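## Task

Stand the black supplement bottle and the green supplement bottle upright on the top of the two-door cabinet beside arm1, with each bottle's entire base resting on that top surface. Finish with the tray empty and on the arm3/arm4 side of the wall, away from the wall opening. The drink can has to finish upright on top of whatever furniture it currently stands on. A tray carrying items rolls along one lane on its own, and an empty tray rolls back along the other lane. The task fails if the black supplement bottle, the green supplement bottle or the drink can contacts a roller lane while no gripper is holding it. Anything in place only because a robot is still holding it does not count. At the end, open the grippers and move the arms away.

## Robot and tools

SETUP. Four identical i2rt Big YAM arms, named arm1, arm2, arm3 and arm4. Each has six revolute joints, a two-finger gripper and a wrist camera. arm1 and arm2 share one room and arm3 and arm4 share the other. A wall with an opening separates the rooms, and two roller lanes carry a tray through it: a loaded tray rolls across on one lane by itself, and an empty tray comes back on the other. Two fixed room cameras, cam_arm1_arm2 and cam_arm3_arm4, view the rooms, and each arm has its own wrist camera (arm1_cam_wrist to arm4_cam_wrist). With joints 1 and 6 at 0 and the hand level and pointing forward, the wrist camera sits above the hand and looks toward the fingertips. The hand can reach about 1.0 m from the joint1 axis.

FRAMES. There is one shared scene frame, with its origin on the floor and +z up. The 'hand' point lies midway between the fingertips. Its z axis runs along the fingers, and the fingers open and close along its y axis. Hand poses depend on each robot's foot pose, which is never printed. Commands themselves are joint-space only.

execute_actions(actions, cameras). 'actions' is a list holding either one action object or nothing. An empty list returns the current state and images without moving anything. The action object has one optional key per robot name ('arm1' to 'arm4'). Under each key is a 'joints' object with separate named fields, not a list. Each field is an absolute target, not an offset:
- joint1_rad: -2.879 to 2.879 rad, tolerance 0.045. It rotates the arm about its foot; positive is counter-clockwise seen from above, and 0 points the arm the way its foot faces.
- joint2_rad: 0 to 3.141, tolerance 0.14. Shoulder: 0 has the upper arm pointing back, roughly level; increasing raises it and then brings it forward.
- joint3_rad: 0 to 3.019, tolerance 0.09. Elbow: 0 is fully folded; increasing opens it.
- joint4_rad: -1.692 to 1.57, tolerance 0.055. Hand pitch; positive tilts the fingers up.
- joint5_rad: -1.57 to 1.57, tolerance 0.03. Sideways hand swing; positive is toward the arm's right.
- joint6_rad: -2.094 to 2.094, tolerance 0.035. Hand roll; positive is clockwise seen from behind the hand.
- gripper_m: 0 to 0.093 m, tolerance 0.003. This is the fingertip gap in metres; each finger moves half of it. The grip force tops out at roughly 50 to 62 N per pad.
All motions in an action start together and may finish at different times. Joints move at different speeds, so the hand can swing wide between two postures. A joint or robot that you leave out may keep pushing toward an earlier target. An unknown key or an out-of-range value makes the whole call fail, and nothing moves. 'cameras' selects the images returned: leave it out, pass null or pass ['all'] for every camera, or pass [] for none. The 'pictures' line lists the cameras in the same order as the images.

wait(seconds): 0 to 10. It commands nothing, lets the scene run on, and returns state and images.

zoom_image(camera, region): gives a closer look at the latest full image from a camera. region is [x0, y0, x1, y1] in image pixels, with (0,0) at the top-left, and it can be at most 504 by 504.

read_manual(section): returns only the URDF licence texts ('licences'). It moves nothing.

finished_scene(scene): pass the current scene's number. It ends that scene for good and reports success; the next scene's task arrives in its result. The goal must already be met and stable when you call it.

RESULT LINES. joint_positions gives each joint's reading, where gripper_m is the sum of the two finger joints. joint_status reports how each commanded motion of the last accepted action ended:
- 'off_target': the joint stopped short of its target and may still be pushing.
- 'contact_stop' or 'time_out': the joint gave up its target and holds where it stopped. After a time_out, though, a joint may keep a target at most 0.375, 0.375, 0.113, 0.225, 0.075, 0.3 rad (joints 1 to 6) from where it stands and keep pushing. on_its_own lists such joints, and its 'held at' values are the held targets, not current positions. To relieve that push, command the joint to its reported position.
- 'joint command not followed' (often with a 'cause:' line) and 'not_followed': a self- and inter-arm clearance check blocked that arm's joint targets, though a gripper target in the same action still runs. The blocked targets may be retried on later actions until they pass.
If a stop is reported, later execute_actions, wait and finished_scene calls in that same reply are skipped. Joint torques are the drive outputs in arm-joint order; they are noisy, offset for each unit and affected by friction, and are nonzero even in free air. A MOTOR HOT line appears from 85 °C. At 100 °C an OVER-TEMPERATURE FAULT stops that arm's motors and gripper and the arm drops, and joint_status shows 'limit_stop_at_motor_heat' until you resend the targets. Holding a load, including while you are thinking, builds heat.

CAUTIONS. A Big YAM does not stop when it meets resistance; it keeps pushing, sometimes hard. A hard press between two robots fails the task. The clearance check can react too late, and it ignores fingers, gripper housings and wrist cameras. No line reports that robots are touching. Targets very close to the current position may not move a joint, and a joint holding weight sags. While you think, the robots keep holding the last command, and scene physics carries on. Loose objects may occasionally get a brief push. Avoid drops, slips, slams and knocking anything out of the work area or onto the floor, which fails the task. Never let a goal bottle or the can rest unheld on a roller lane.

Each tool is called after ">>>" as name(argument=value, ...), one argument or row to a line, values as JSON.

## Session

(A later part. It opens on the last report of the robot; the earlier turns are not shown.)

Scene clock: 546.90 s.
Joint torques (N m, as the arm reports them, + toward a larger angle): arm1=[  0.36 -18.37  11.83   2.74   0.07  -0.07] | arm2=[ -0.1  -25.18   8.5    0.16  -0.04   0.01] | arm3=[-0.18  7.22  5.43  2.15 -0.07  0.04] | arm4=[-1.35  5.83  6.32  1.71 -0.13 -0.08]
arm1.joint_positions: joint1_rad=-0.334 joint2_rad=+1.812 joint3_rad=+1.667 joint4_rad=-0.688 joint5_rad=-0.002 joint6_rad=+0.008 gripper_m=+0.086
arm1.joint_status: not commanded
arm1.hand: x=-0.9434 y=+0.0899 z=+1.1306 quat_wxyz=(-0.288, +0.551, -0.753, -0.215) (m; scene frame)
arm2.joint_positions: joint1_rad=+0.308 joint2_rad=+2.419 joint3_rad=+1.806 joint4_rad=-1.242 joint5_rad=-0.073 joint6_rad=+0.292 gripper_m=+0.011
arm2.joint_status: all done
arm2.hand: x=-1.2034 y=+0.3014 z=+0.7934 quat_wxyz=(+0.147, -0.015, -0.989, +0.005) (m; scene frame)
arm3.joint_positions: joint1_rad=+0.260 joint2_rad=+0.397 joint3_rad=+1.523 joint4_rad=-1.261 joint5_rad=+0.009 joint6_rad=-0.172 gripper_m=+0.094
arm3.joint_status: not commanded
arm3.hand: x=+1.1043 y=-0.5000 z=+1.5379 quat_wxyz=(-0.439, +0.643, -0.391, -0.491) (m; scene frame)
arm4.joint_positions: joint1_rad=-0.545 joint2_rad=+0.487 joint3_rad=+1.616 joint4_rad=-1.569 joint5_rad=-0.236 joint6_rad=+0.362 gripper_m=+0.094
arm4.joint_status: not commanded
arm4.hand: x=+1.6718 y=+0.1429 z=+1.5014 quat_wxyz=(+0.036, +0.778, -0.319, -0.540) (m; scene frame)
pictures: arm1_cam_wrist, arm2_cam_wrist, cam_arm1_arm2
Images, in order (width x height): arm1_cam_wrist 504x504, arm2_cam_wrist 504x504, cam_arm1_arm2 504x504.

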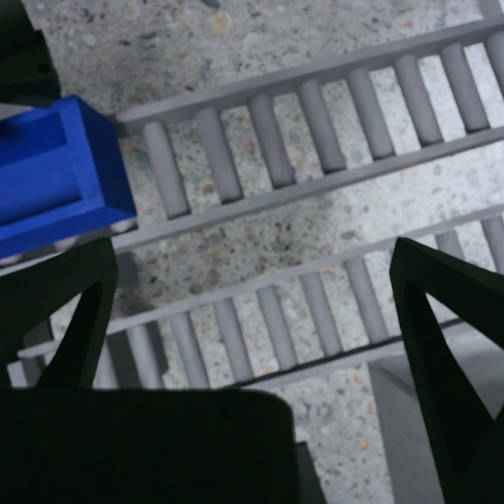

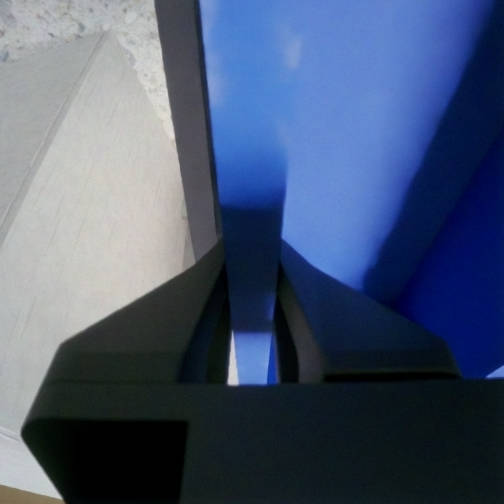

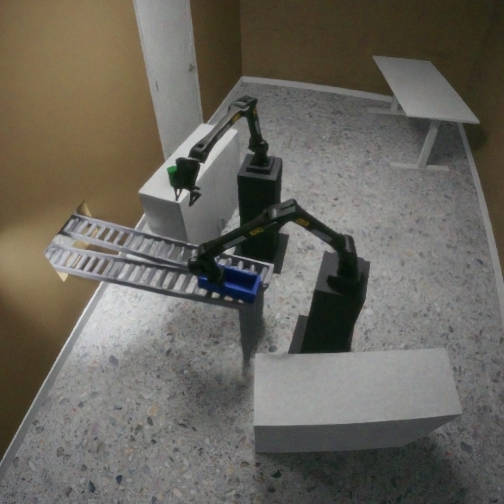

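>>> execute_actions(
  actions=[
    {"arm2":{"joints":{"joint2_rad":2.48,"joint3_rad":1.845,"joint4_rad":-1.2}}},
  ],
  cameras=["arm1_cam_wrist","arm2_cam_wrist","cam_arm1_arm2"],
)

>>> zoom_image(
  camera="cam_arm1_arm2",
  region=[170, 200, 310, 340],
)

>>> zoom_image(
  camera="arm1_cam_wrist",
  region=[0, 60, 220, 300],
)

Scene clock: 566.57 s.
Joint torques (N m, as the arm reports them, + toward a larger angle): arm1=[  0.24 -18.37  11.89   2.72   0.06  -0.08] | arm2=[ -0.2  -22.01   9.13   0.39  -0.04   0.  ] | arm3=[ 0.35  7.    5.69  2.3  -0.02  0.04] | arm4=[-1.6   5.59  6.24  1.7  -0.13 -0.08]
arm1.joint_positions: joint1_rad=-0.334 joint2_rad=+1.812 joint3_rad=+1.667 joint4_rad=-0.688 joint5_rad=-0.002 joint6_rad=+0.008 gripper_m=+0.086
arm1.joint_status: not commanded
arm1.hand: x=-0.9434 y=+0.0899 z=+1.1306 quat_wxyz=(-0.288, +0.551, -0.753, -0.215) (m; scene frame)
arm2.joint_positions: joint1_rad=+0.308 joint2_rad=+2.456 joint3_rad=+1.810 joint4_rad=-1.210 joint5_rad=-0.073 joint6_rad=+0.292 gripper_m=+0.011
arm2.joint_status: all done
arm2.hand: x=-1.2040 y=+0.3012 z=+0.7710 quat_wxyz=(+0.148, -0.015, -0.989, +0.005) (m; scene frame)
arm3.joint_positions: joint1_rad=+0.260 joint2_rad=+0.397 joint3_rad=+1.523 joint4_rad=-1.261 joint5_rad=+0.009 joint6_rad=-0.172 gripper_m=+0.094
arm3.joint_status: not commanded
arm3.hand: x=+1.1043 y=-0.5000 z=+1.5379 quat_wxyz=(-0.439, +0.643, -0.391, -0.491) (m; scene frame)
arm4.joint_positions: joint1_rad=-0.545 joint2_rad=+0.487 joint3_rad=+1.616 joint4_rad=-1.569 joint5_rad=-0.236 joint6_rad=+0.362 gripper_m=+0.094
arm4.joint_status: not commanded
arm4.hand: x=+1.6718 y=+0.1429 z=+1.5014 quat_wxyz=(+0.036, +0.778, -0.319, -0.540) (m; scene frame)
pictures: arm1_cam_wrist, arm2_cam_wrist, cam_arm1_arm2
Images, in order (width x height): arm1_cam_wrist 504x504, arm2_cam_wrist 504x504, cam_arm1_arm2 504x504.

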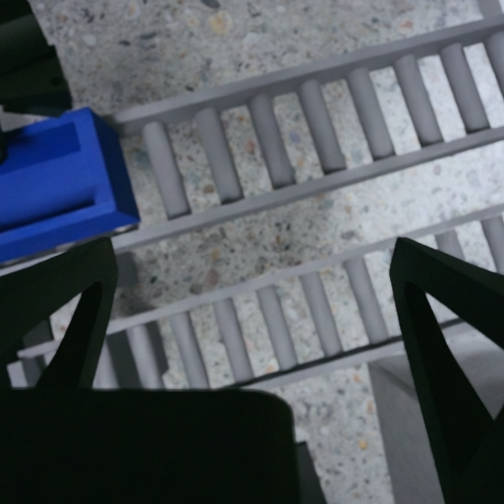

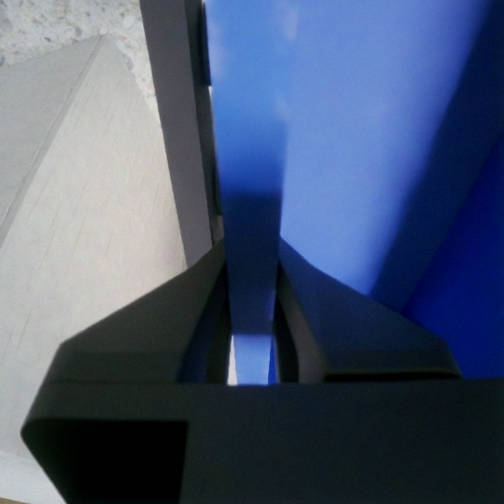

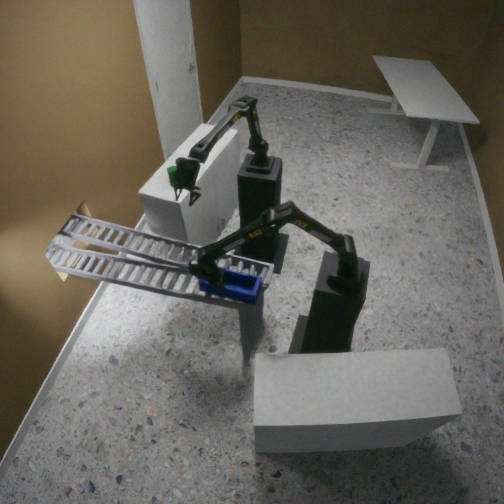

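Region (170, 200, 310, 340) of cam_arm1_arm2's 504x504 image, scaled by 3.600, with more detail than that image has.

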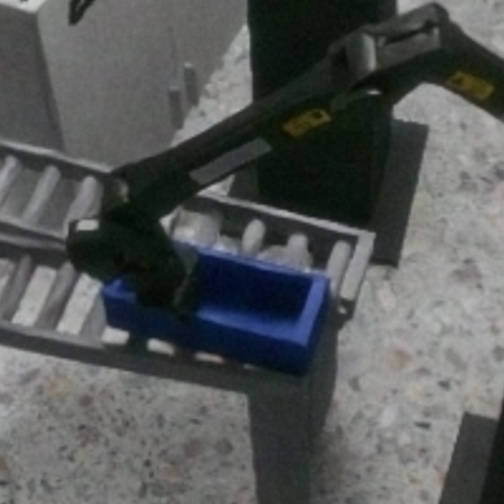

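Region (0, 60, 220, 300) of arm1_cam_wrist's 504x504 image, scaled by 2.100, with more detail than that image has; it fills the left 462 columns of this view, and the rest is white.

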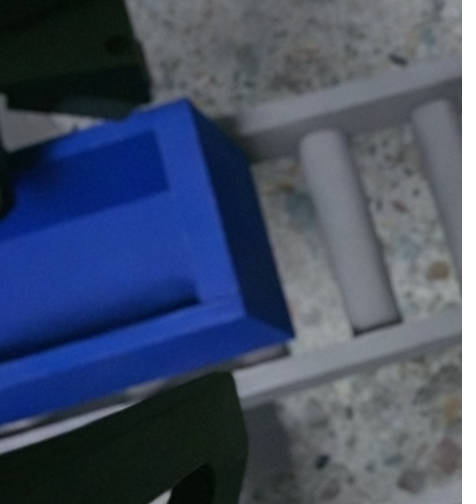

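>>> execute_actions(
  actions=[],
)

Scene clock: 590.70 s.
Joint torques (N m, as the arm reports them, + toward a larger angle): arm1=[  0.31 -18.4   11.87   2.75   0.07  -0.06] | arm2=[ -0.07 -22.     9.11   0.32  -0.04   0.  ] | arm3=[-0.31  6.78  5.33  2.36 -0.1   0.  ] | arm4=[-1.19  5.6   6.35  1.61 -0.13 -0.08]
arm1.joint_positions: joint1_rad=-0.334 joint2_rad=+1.812 joint3_rad=+1.667 joint4_rad=-0.688 joint5_rad=-0.002 joint6_rad=+0.008 gripper_m=+0.086
arm1.joint_status: not commanded
arm1.hand: x=-0.9434 y=+0.0899 z=+1.1306 quat_wxyz=(-0.288, +0.551, -0.753, -0.215) (m; scene frame)
arm2.joint_positions: joint1_rad=+0.308 joint2_rad=+2.456 joint3_rad=+1.810 joint4_rad=-1.210 joint5_rad=-0.073 joint6_rad=+0.292 gripper_m=+0.011
arm2.joint_status: all done
arm2.hand: x=-1.2040 y=+0.3012 z=+0.7710 quat_wxyz=(+0.148, -0.015, -0.989, +0.005) (m; scene frame)
arm3.joint_positions: joint1_rad=+0.260 joint2_rad=+0.397 joint3_rad=+1.523 joint4_rad=-1.261 joint5_rad=+0.009 joint6_rad=-0.172 gripper_m=+0.094
arm3.joint_status: not commanded
arm3.hand: x=+1.1043 y=-0.5000 z=+1.5379 quat_wxyz=(-0.439, +0.643, -0.391, -0.491) (m; scene frame)
arm4.joint_positions: joint1_rad=-0.545 joint2_rad=+0.487 joint3_rad=+1.616 joint4_rad=-1.569 joint5_rad=-0.236 joint6_rad=+0.362 gripper_m=+0.094
arm4.joint_status: not commanded
arm4.hand: x=+1.6718 y=+0.1429 z=+1.5014 quat_wxyz=(+0.036, +0.778, -0.319, -0.540) (m; scene frame)
pictures: arm1_cam_wrist, arm2_cam_wrist, arm3_cam_wrist, arm4_cam_wrist, cam_arm1_arm2, cam_arm3_arm4
Images, in order (width x height): arm1_cam_wrist 504x504, arm2_cam_wrist 504x504, arm3_cam_wrist 504x504, arm4_cam_wrist 504x504, cam_arm1_arm2 504x504, cam_arm3_arm4 504x504.

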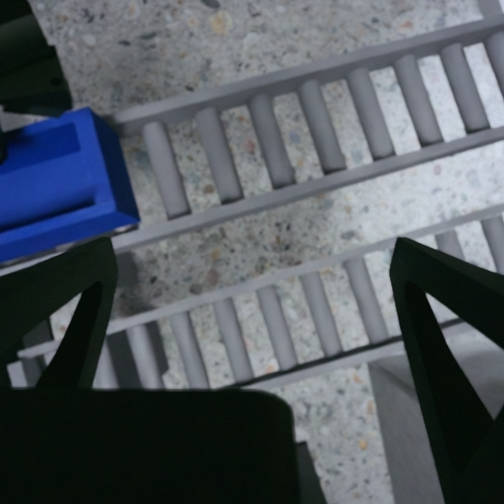

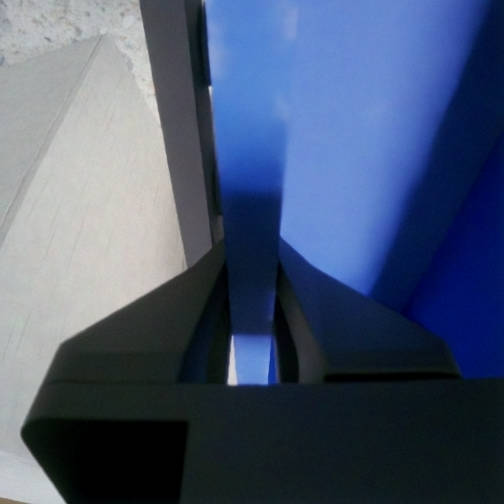

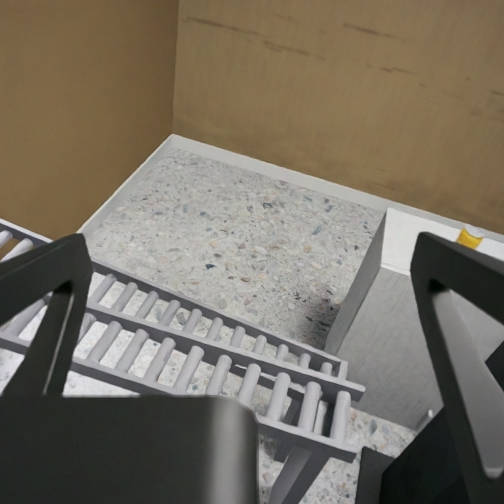

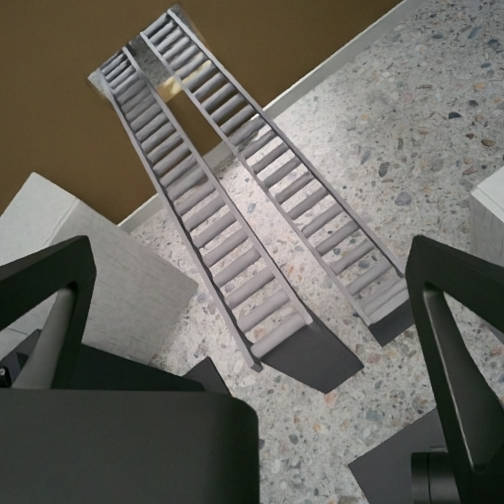

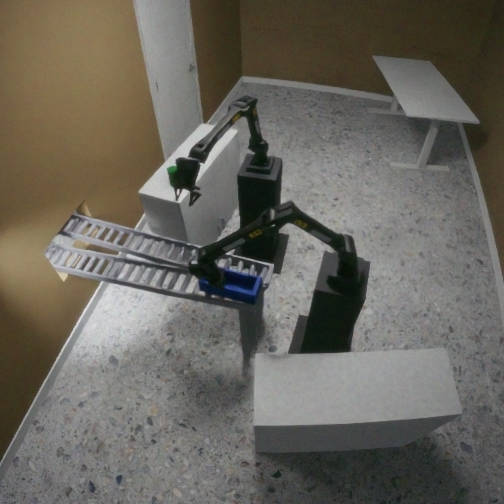

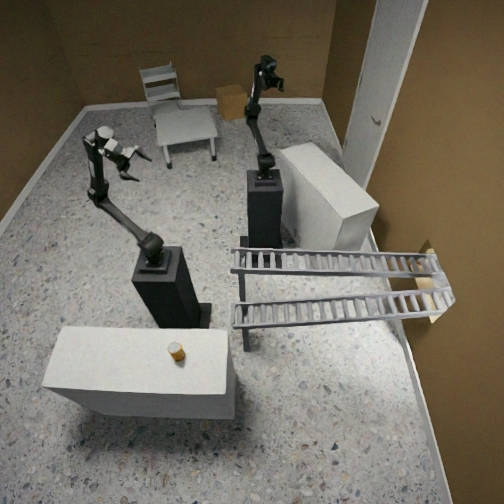

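>>> execute_actions(
  actions=[
    {"arm2":{"joints":{"joint2_rad":2.50}}},
  ],
  cameras=["arm1_cam_wrist","arm2_cam_wrist","cam_arm1_arm2"],
)

Scene clock: 598.90 s.
Joint torques (N m, as the arm reports them, + toward a larger angle): arm1=[  0.58 -18.26  11.82   2.76   0.07  -0.08] | arm2=[ -0.11 -20.91   9.04   0.29  -0.04   0.  ] | arm3=[ 0.22  6.41  5.54  2.26 -0.09 -0.03] | arm4=[-1.34  5.74  6.32  1.68 -0.13 -0.1 ]
arm1.joint_positions: joint1_rad=-0.334 joint2_rad=+1.812 joint3_rad=+1.667 joint4_rad=-0.688 joint5_rad=-0.002 joint6_rad=+0.008 gripper_m=+0.086
arm1.joint_status: not commanded
arm1.hand: x=-0.9434 y=+0.0899 z=+1.1306 quat_wxyz=(-0.288, +0.551, -0.753, -0.215) (m; scene frame)
arm2.joint_positions: joint1_rad=+0.308 joint2_rad=+2.464 joint3_rad=+1.810 joint4_rad=-1.210 joint5_rad=-0.073 joint6_rad=+0.292 gripper_m=+0.011
arm2.joint_status: all done
arm2.hand: x=-1.2060 y=+0.3007 z=+0.7668 quat_wxyz=(+0.151, -0.015, -0.988, +0.006) (m; scene frame)
arm3.joint_positions: joint1_rad=+0.260 joint2_rad=+0.397 joint3_rad=+1.523 joint4_rad=-1.261 joint5_rad=+0.009 joint6_rad=-0.172 gripper_m=+0.094
arm3.joint_status: not commanded
arm3.hand: x=+1.1043 y=-0.5000 z=+1.5379 quat_wxyz=(-0.439, +0.643, -0.391, -0.491) (m; scene frame)
arm4.joint_positions: joint1_rad=-0.545 joint2_rad=+0.487 joint3_rad=+1.616 joint4_rad=-1.569 joint5_rad=-0.236 joint6_rad=+0.362 gripper_m=+0.094
arm4.joint_status: not commanded
arm4.hand: x=+1.6718 y=+0.1429 z=+1.5014 quat_wxyz=(+0.036, +0.778, -0.319, -0.540) (m; scene frame)
pictures: arm1_cam_wrist, arm2_cam_wrist, cam_arm1_arm2
Images, in order (width x height): arm1_cam_wrist 504x504, arm2_cam_wrist 504x504, cam_arm1_arm2 504x504.

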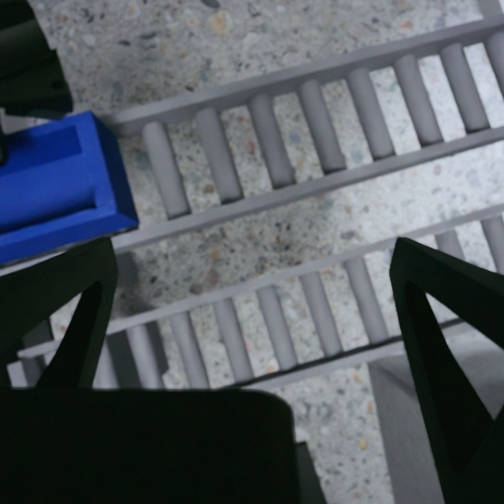

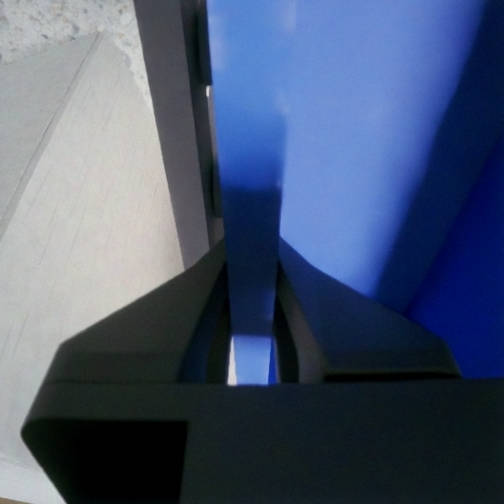

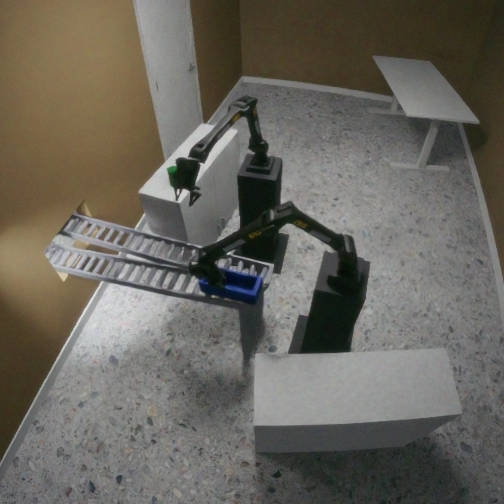

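>>> execute_actions(
  actions=[
    {"arm2":{"joints":{"joint2_rad":2.464,"gripper_m":0.03}}},
  ],
  cameras=["arm1_cam_wrist","arm2_cam_wrist"],
)

>>> execute_actions(
  actions=[
    {"arm2":{"joints":{"joint2_rad":2.2,"joint3_rad":1.83,"joint4_rad":-1.42}}},
  ],
  cameras=["arm1_cam_wrist","arm2_cam_wrist","cam_arm1_arm2"],
)

Scene clock: 610.17 s.
Joint torques (N m, as the arm reports them, + toward a larger angle): arm1=[  0.6  -18.29  11.87   2.78   0.07  -0.06] | arm2=[ -0.14 -23.82   8.98   0.27  -0.04   0.01] | arm3=[ 0.1   6.67  5.26  2.35 -0.02 -0.01] | arm4=[-1.46  5.85  6.31  1.66 -0.13 -0.08]
arm1.joint_positions: joint1_rad=-0.334 joint2_rad=+1.812 joint3_rad=+1.667 joint4_rad=-0.688 joint5_rad=-0.002 joint6_rad=+0.008 gripper_m=+0.086
arm1.joint_status: not commanded
arm1.hand: x=-0.9434 y=+0.0899 z=+1.1306 quat_wxyz=(-0.288, +0.551, -0.753, -0.215) (m; scene frame)
arm2.joint_positions: joint1_rad=+0.308 joint2_rad=+2.464 joint3_rad=+1.810 joint4_rad=-1.210 joint5_rad=-0.073 joint6_rad=+0.292 gripper_m=+0.030
arm2.joint_status: all done
arm2.hand: x=-1.2060 y=+0.3007 z=+0.7668 quat_wxyz=(+0.151, -0.015, -0.988, +0.006) (m; scene frame)
arm3.joint_positions: joint1_rad=+0.260 joint2_rad=+0.397 joint3_rad=+1.523 joint4_rad=-1.261 joint5_rad=+0.009 joint6_rad=-0.172 gripper_m=+0.094
arm3.joint_status: not commanded
arm3.hand: x=+1.1043 y=-0.5000 z=+1.5379 quat_wxyz=(-0.439, +0.643, -0.391, -0.491) (m; scene frame)
arm4.joint_positions: joint1_rad=-0.545 joint2_rad=+0.487 joint3_rad=+1.616 joint4_rad=-1.569 joint5_rad=-0.236 joint6_rad=+0.362 gripper_m=+0.094
arm4.joint_status: not commanded
arm4.hand: x=+1.6718 y=+0.1429 z=+1.5014 quat_wxyz=(+0.036, +0.778, -0.319, -0.540) (m; scene frame)
pictures: arm1_cam_wrist, arm2_cam_wrist
Images, in order (width x height): arm1_cam_wrist 504x504, arm2_cam_wrist 504x504.

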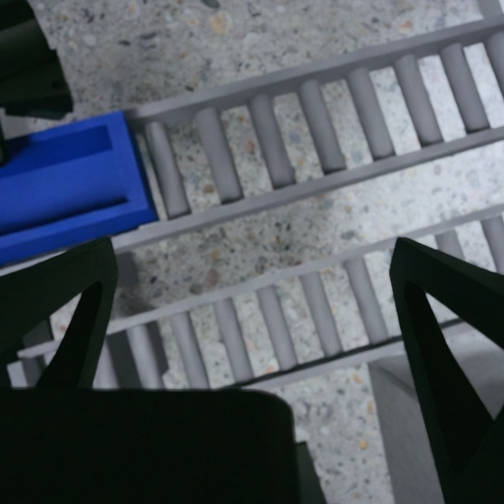

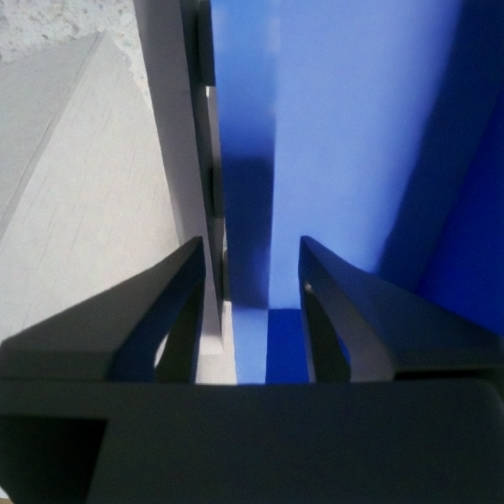

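Scene clock: 611.57 s.
Joint torques (N m, as the arm reports them, + toward a larger angle): arm1=[  0.38 -18.26  11.87   2.75   0.06  -0.09] | arm2=[ -0.07 -21.11   8.45  -0.42  -0.05   0.01] | arm3=[-0.28  7.31  5.48  2.19 -0.02 -0.02] | arm4=[-1.57  5.75  6.33  1.62 -0.12 -0.08]
arm1.joint_positions: joint1_rad=-0.334 joint2_rad=+1.812 joint3_rad=+1.667 joint4_rad=-0.688 joint5_rad=-0.002 joint6_rad=+0.008 gripper_m=+0.086
arm1.joint_status: not commanded
arm1.hand: x=-0.9434 y=+0.0899 z=+1.1306 quat_wxyz=(-0.288, +0.551, -0.753, -0.215) (m; scene frame)
arm2.joint_positions: joint1_rad=+0.308 joint2_rad=+2.183 joint3_rad=+1.822 joint4_rad=-1.408 joint5_rad=-0.073 joint6_rad=+0.292 gripper_m=+0.030
arm2.joint_status: all done
arm2.hand: x=-1.1936 y=+0.3041 z=+0.9449 quat_wxyz=(+0.106, -0.013, -0.994, -0.007) (m; scene frame)
arm3.joint_positions: joint1_rad=+0.260 joint2_rad=+0.397 joint3_rad=+1.523 joint4_rad=-1.261 joint5_rad=+0.009 joint6_rad=-0.172 gripper_m=+0.094
arm3.joint_status: not commanded
arm3.hand: x=+1.1043 y=-0.5000 z=+1.5379 quat_wxyz=(-0.439, +0.643, -0.391, -0.491) (m; scene frame)
arm4.joint_positions: joint1_rad=-0.545 joint2_rad=+0.487 joint3_rad=+1.616 joint4_rad=-1.569 joint5_rad=-0.236 joint6_rad=+0.362 gripper_m=+0.094
arm4.joint_status: not commanded
arm4.hand: x=+1.6718 y=+0.1429 z=+1.5014 quat_wxyz=(+0.036, +0.778, -0.319, -0.540) (m; scene frame)
pictures: arm1_cam_wrist, arm2_cam_wrist, cam_arm1_arm2
Images, in order (width x height): arm1_cam_wrist 504x504, arm2_cam_wrist 504x504, cam_arm1_arm2 504x504.

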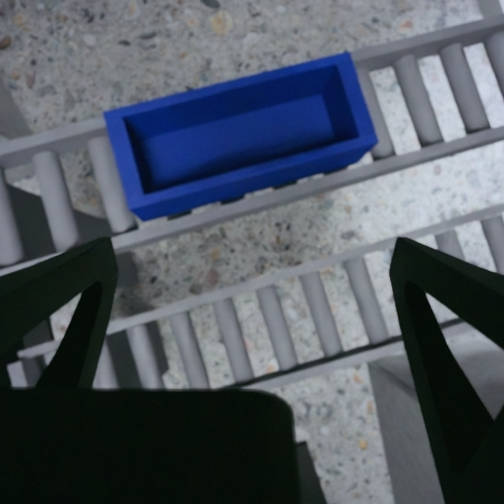

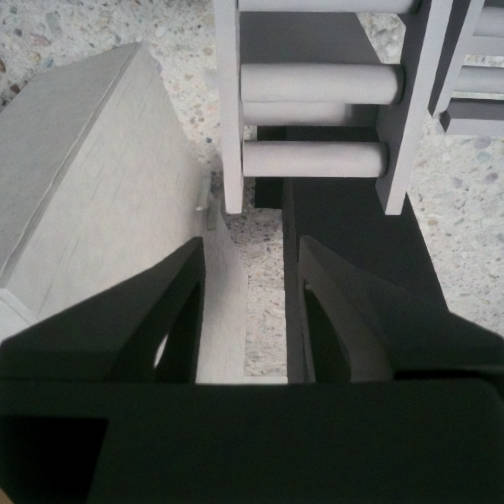

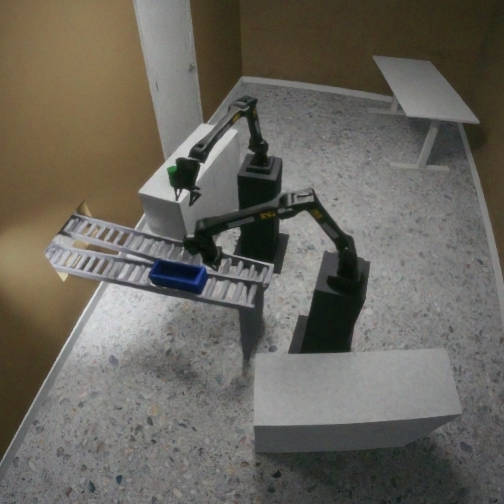

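>>> wait(
  seconds=8,
)

Scene clock: 641.80 s.
Joint torques (N m, as the arm reports them, + toward a larger angle): arm1=[  0.52 -18.36  11.86   2.69   0.07  -0.07] | arm2=[ -0.01 -21.37   8.49  -0.4   -0.04   0.  ] | arm3=[-0.62  7.24  5.57  2.4  -0.02  0.01] | arm4=[-1.22  5.85  6.27  1.79 -0.13 -0.08]
arm1.joint_positions: joint1_rad=-0.334 joint2_rad=+1.812 joint3_rad=+1.667 joint4_rad=-0.688 joint5_rad=-0.002 joint6_rad=+0.008 gripper_m=+0.086
arm1.joint_status: not commanded
arm1.hand: x=-0.9434 y=+0.0899 z=+1.1306 quat_wxyz=(-0.288, +0.551, -0.753, -0.215) (m; scene frame)
arm2.joint_positions: joint1_rad=+0.308 joint2_rad=+2.183 joint3_rad=+1.822 joint4_rad=-1.408 joint5_rad=-0.073 joint6_rad=+0.292 gripper_m=+0.030
arm2.joint_status: all done
arm2.hand: x=-1.1936 y=+0.3041 z=+0.9449 quat_wxyz=(+0.106, -0.013, -0.994, -0.007) (m; scene frame)
arm3.joint_positions: joint1_rad=+0.260 joint2_rad=+0.397 joint3_rad=+1.523 joint4_rad=-1.261 joint5_rad=+0.009 joint6_rad=-0.172 gripper_m=+0.094
arm3.joint_status: not commanded
arm3.hand: x=+1.1043 y=-0.5000 z=+1.5379 quat_wxyz=(-0.439, +0.643, -0.391, -0.491) (m; scene frame)
arm4.joint_positions: joint1_rad=-0.545 joint2_rad=+0.487 joint3_rad=+1.616 joint4_rad=-1.569 joint5_rad=-0.236 joint6_rad=+0.362 gripper_m=+0.094
arm4.joint_status: not commanded
arm4.hand: x=+1.6718 y=+0.1429 z=+1.5014 quat_wxyz=(+0.036, +0.778, -0.319, -0.540) (m; scene frame)
wait: 8.00 s; at rest from the start
pictures: arm1_cam_wrist, arm2_cam_wrist, arm3_cam_wrist, arm4_cam_wrist, cam_arm1_arm2, cam_arm3_arm4
Images, in order (width x height): arm1_cam_wrist 504x504, arm2_cam_wrist 504x504, arm3_cam_wrist 504x504, arm4_cam_wrist 504x504, cam_arm1_arm2 504x504, cam_arm3_arm4 504x504.

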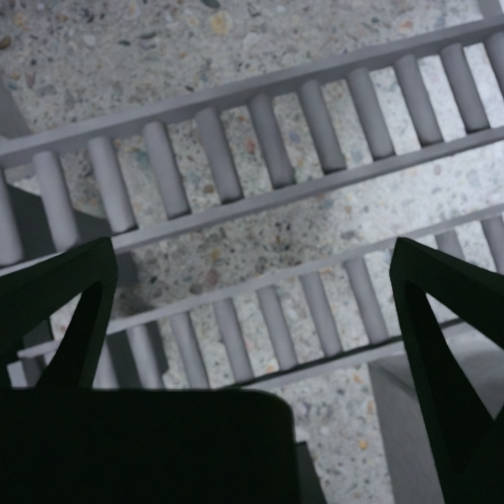

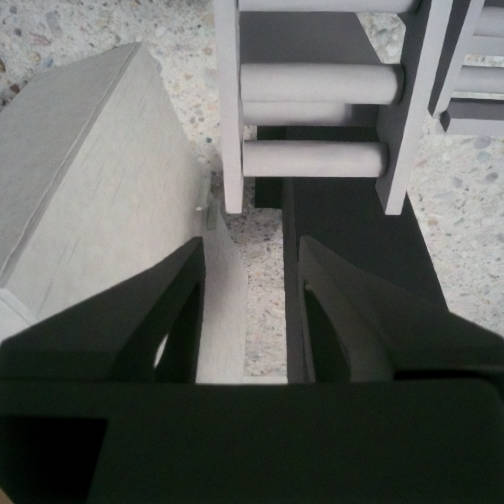

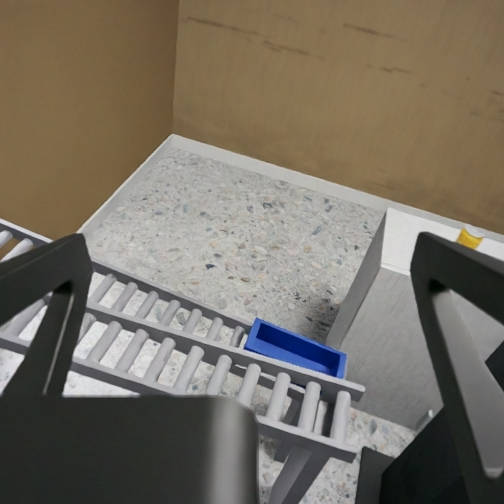

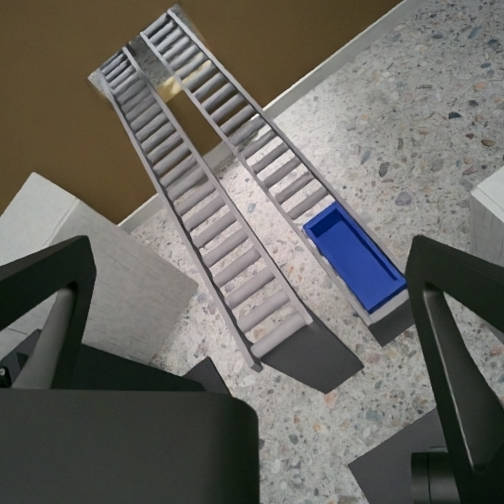

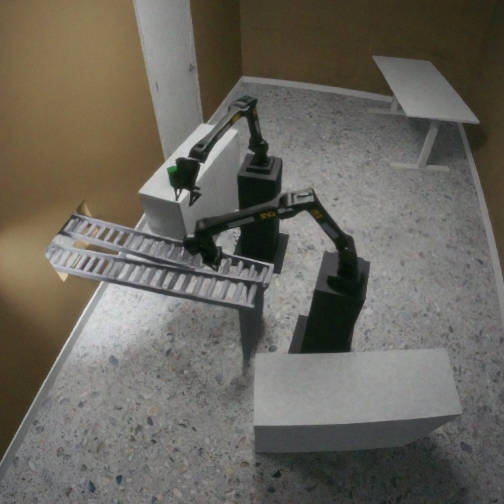

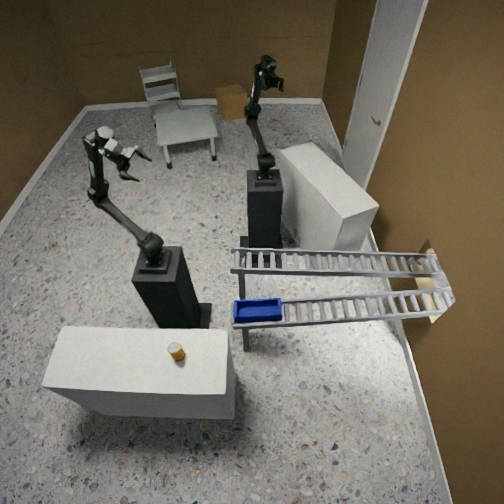

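>>> execute_actions(
  actions=[
    {"arm1":{"joints":{"joint2_rad":1.2,"joint3_rad":1.4,"joint4_rad":-1.0,"joint1_rad":-0.2}}},
  ],
  cameras=["cam_arm1_arm2"],
)

>>> zoom_image(
  camera="cam_arm1_arm2",
  region=[110, 90, 290, 250],
)

Scene clock: 655.20 s.
Joint torques (N m, as the arm reports them, + toward a larger angle): arm1=[ 0.61 -9.03 12.52  1.52  0.05 -0.07] | arm2=[ -0.1  -21.41   8.49  -0.4   -0.03   0.  ] | arm3=[-0.48  6.36  5.3   2.16 -0.05  0.03] | arm4=[-1.27  5.82  6.3   1.62 -0.13 -0.08]
arm1.joint_positions: joint1_rad=-0.194 joint2_rad=+1.201 joint3_rad=+1.380 joint4_rad=-0.992 joint5_rad=-0.002 joint6_rad=+0.008 gripper_m=+0.086
arm1.joint_status: all done
arm1.hand: x=-1.0778 y=-0.1126 z=+1.2840 quat_wxyz=(-0.280, +0.600, -0.710, -0.241) (m; scene frame)
arm2.joint_positions: joint1_rad=+0.308 joint2_rad=+2.183 joint3_rad=+1.822 joint4_rad=-1.408 joint5_rad=-0.073 joint6_rad=+0.292 gripper_m=+0.030
arm2.joint_status: not commanded
arm2.hand: x=-1.1936 y=+0.3041 z=+0.9449 quat_wxyz=(+0.106, -0.013, -0.994, -0.007) (m; scene frame)
arm3.joint_positions: joint1_rad=+0.260 joint2_rad=+0.397 joint3_rad=+1.523 joint4_rad=-1.261 joint5_rad=+0.009 joint6_rad=-0.172 gripper_m=+0.094
arm3.joint_status: not commanded
arm3.hand: x=+1.1043 y=-0.5000 z=+1.5379 quat_wxyz=(-0.439, +0.643, -0.391, -0.491) (m; scene frame)
arm4.joint_positions: joint1_rad=-0.545 joint2_rad=+0.487 joint3_rad=+1.616 joint4_rad=-1.569 joint5_rad=-0.236 joint6_rad=+0.362 gripper_m=+0.094
arm4.joint_status: not commanded
arm4.hand: x=+1.6718 y=+0.1429 z=+1.5014 quat_wxyz=(+0.036, +0.778, -0.319, -0.540) (m; scene frame)
pictures: cam_arm1_arm2
Images, in order (width x height): cam_arm1_arm2 504x504.

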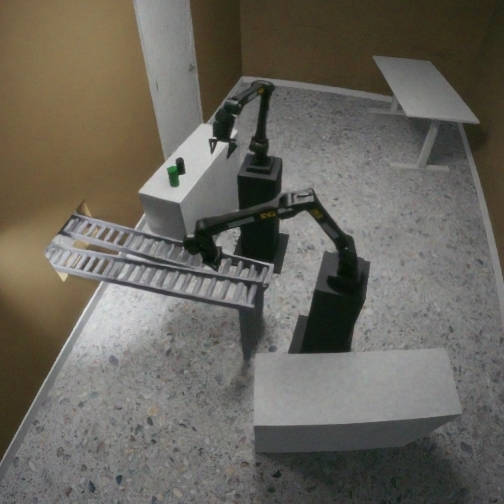

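Region (110, 90, 290, 250) of cam_arm1_arm2's 504x504 image, scaled by 2.800, with more detail than that image has.

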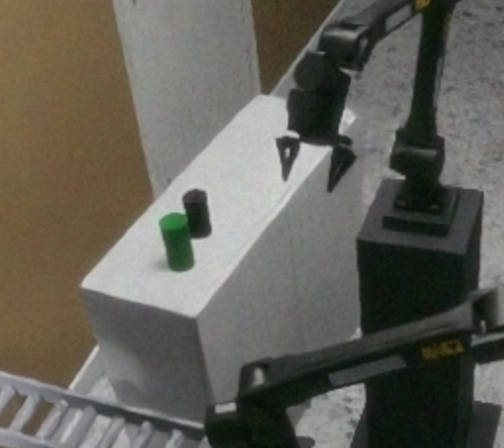

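Both bottles are standing on the cabinet, well inside the edges of the top.

>>> finished_scene(
  scene=2,
)

The scene is finished: the task was done.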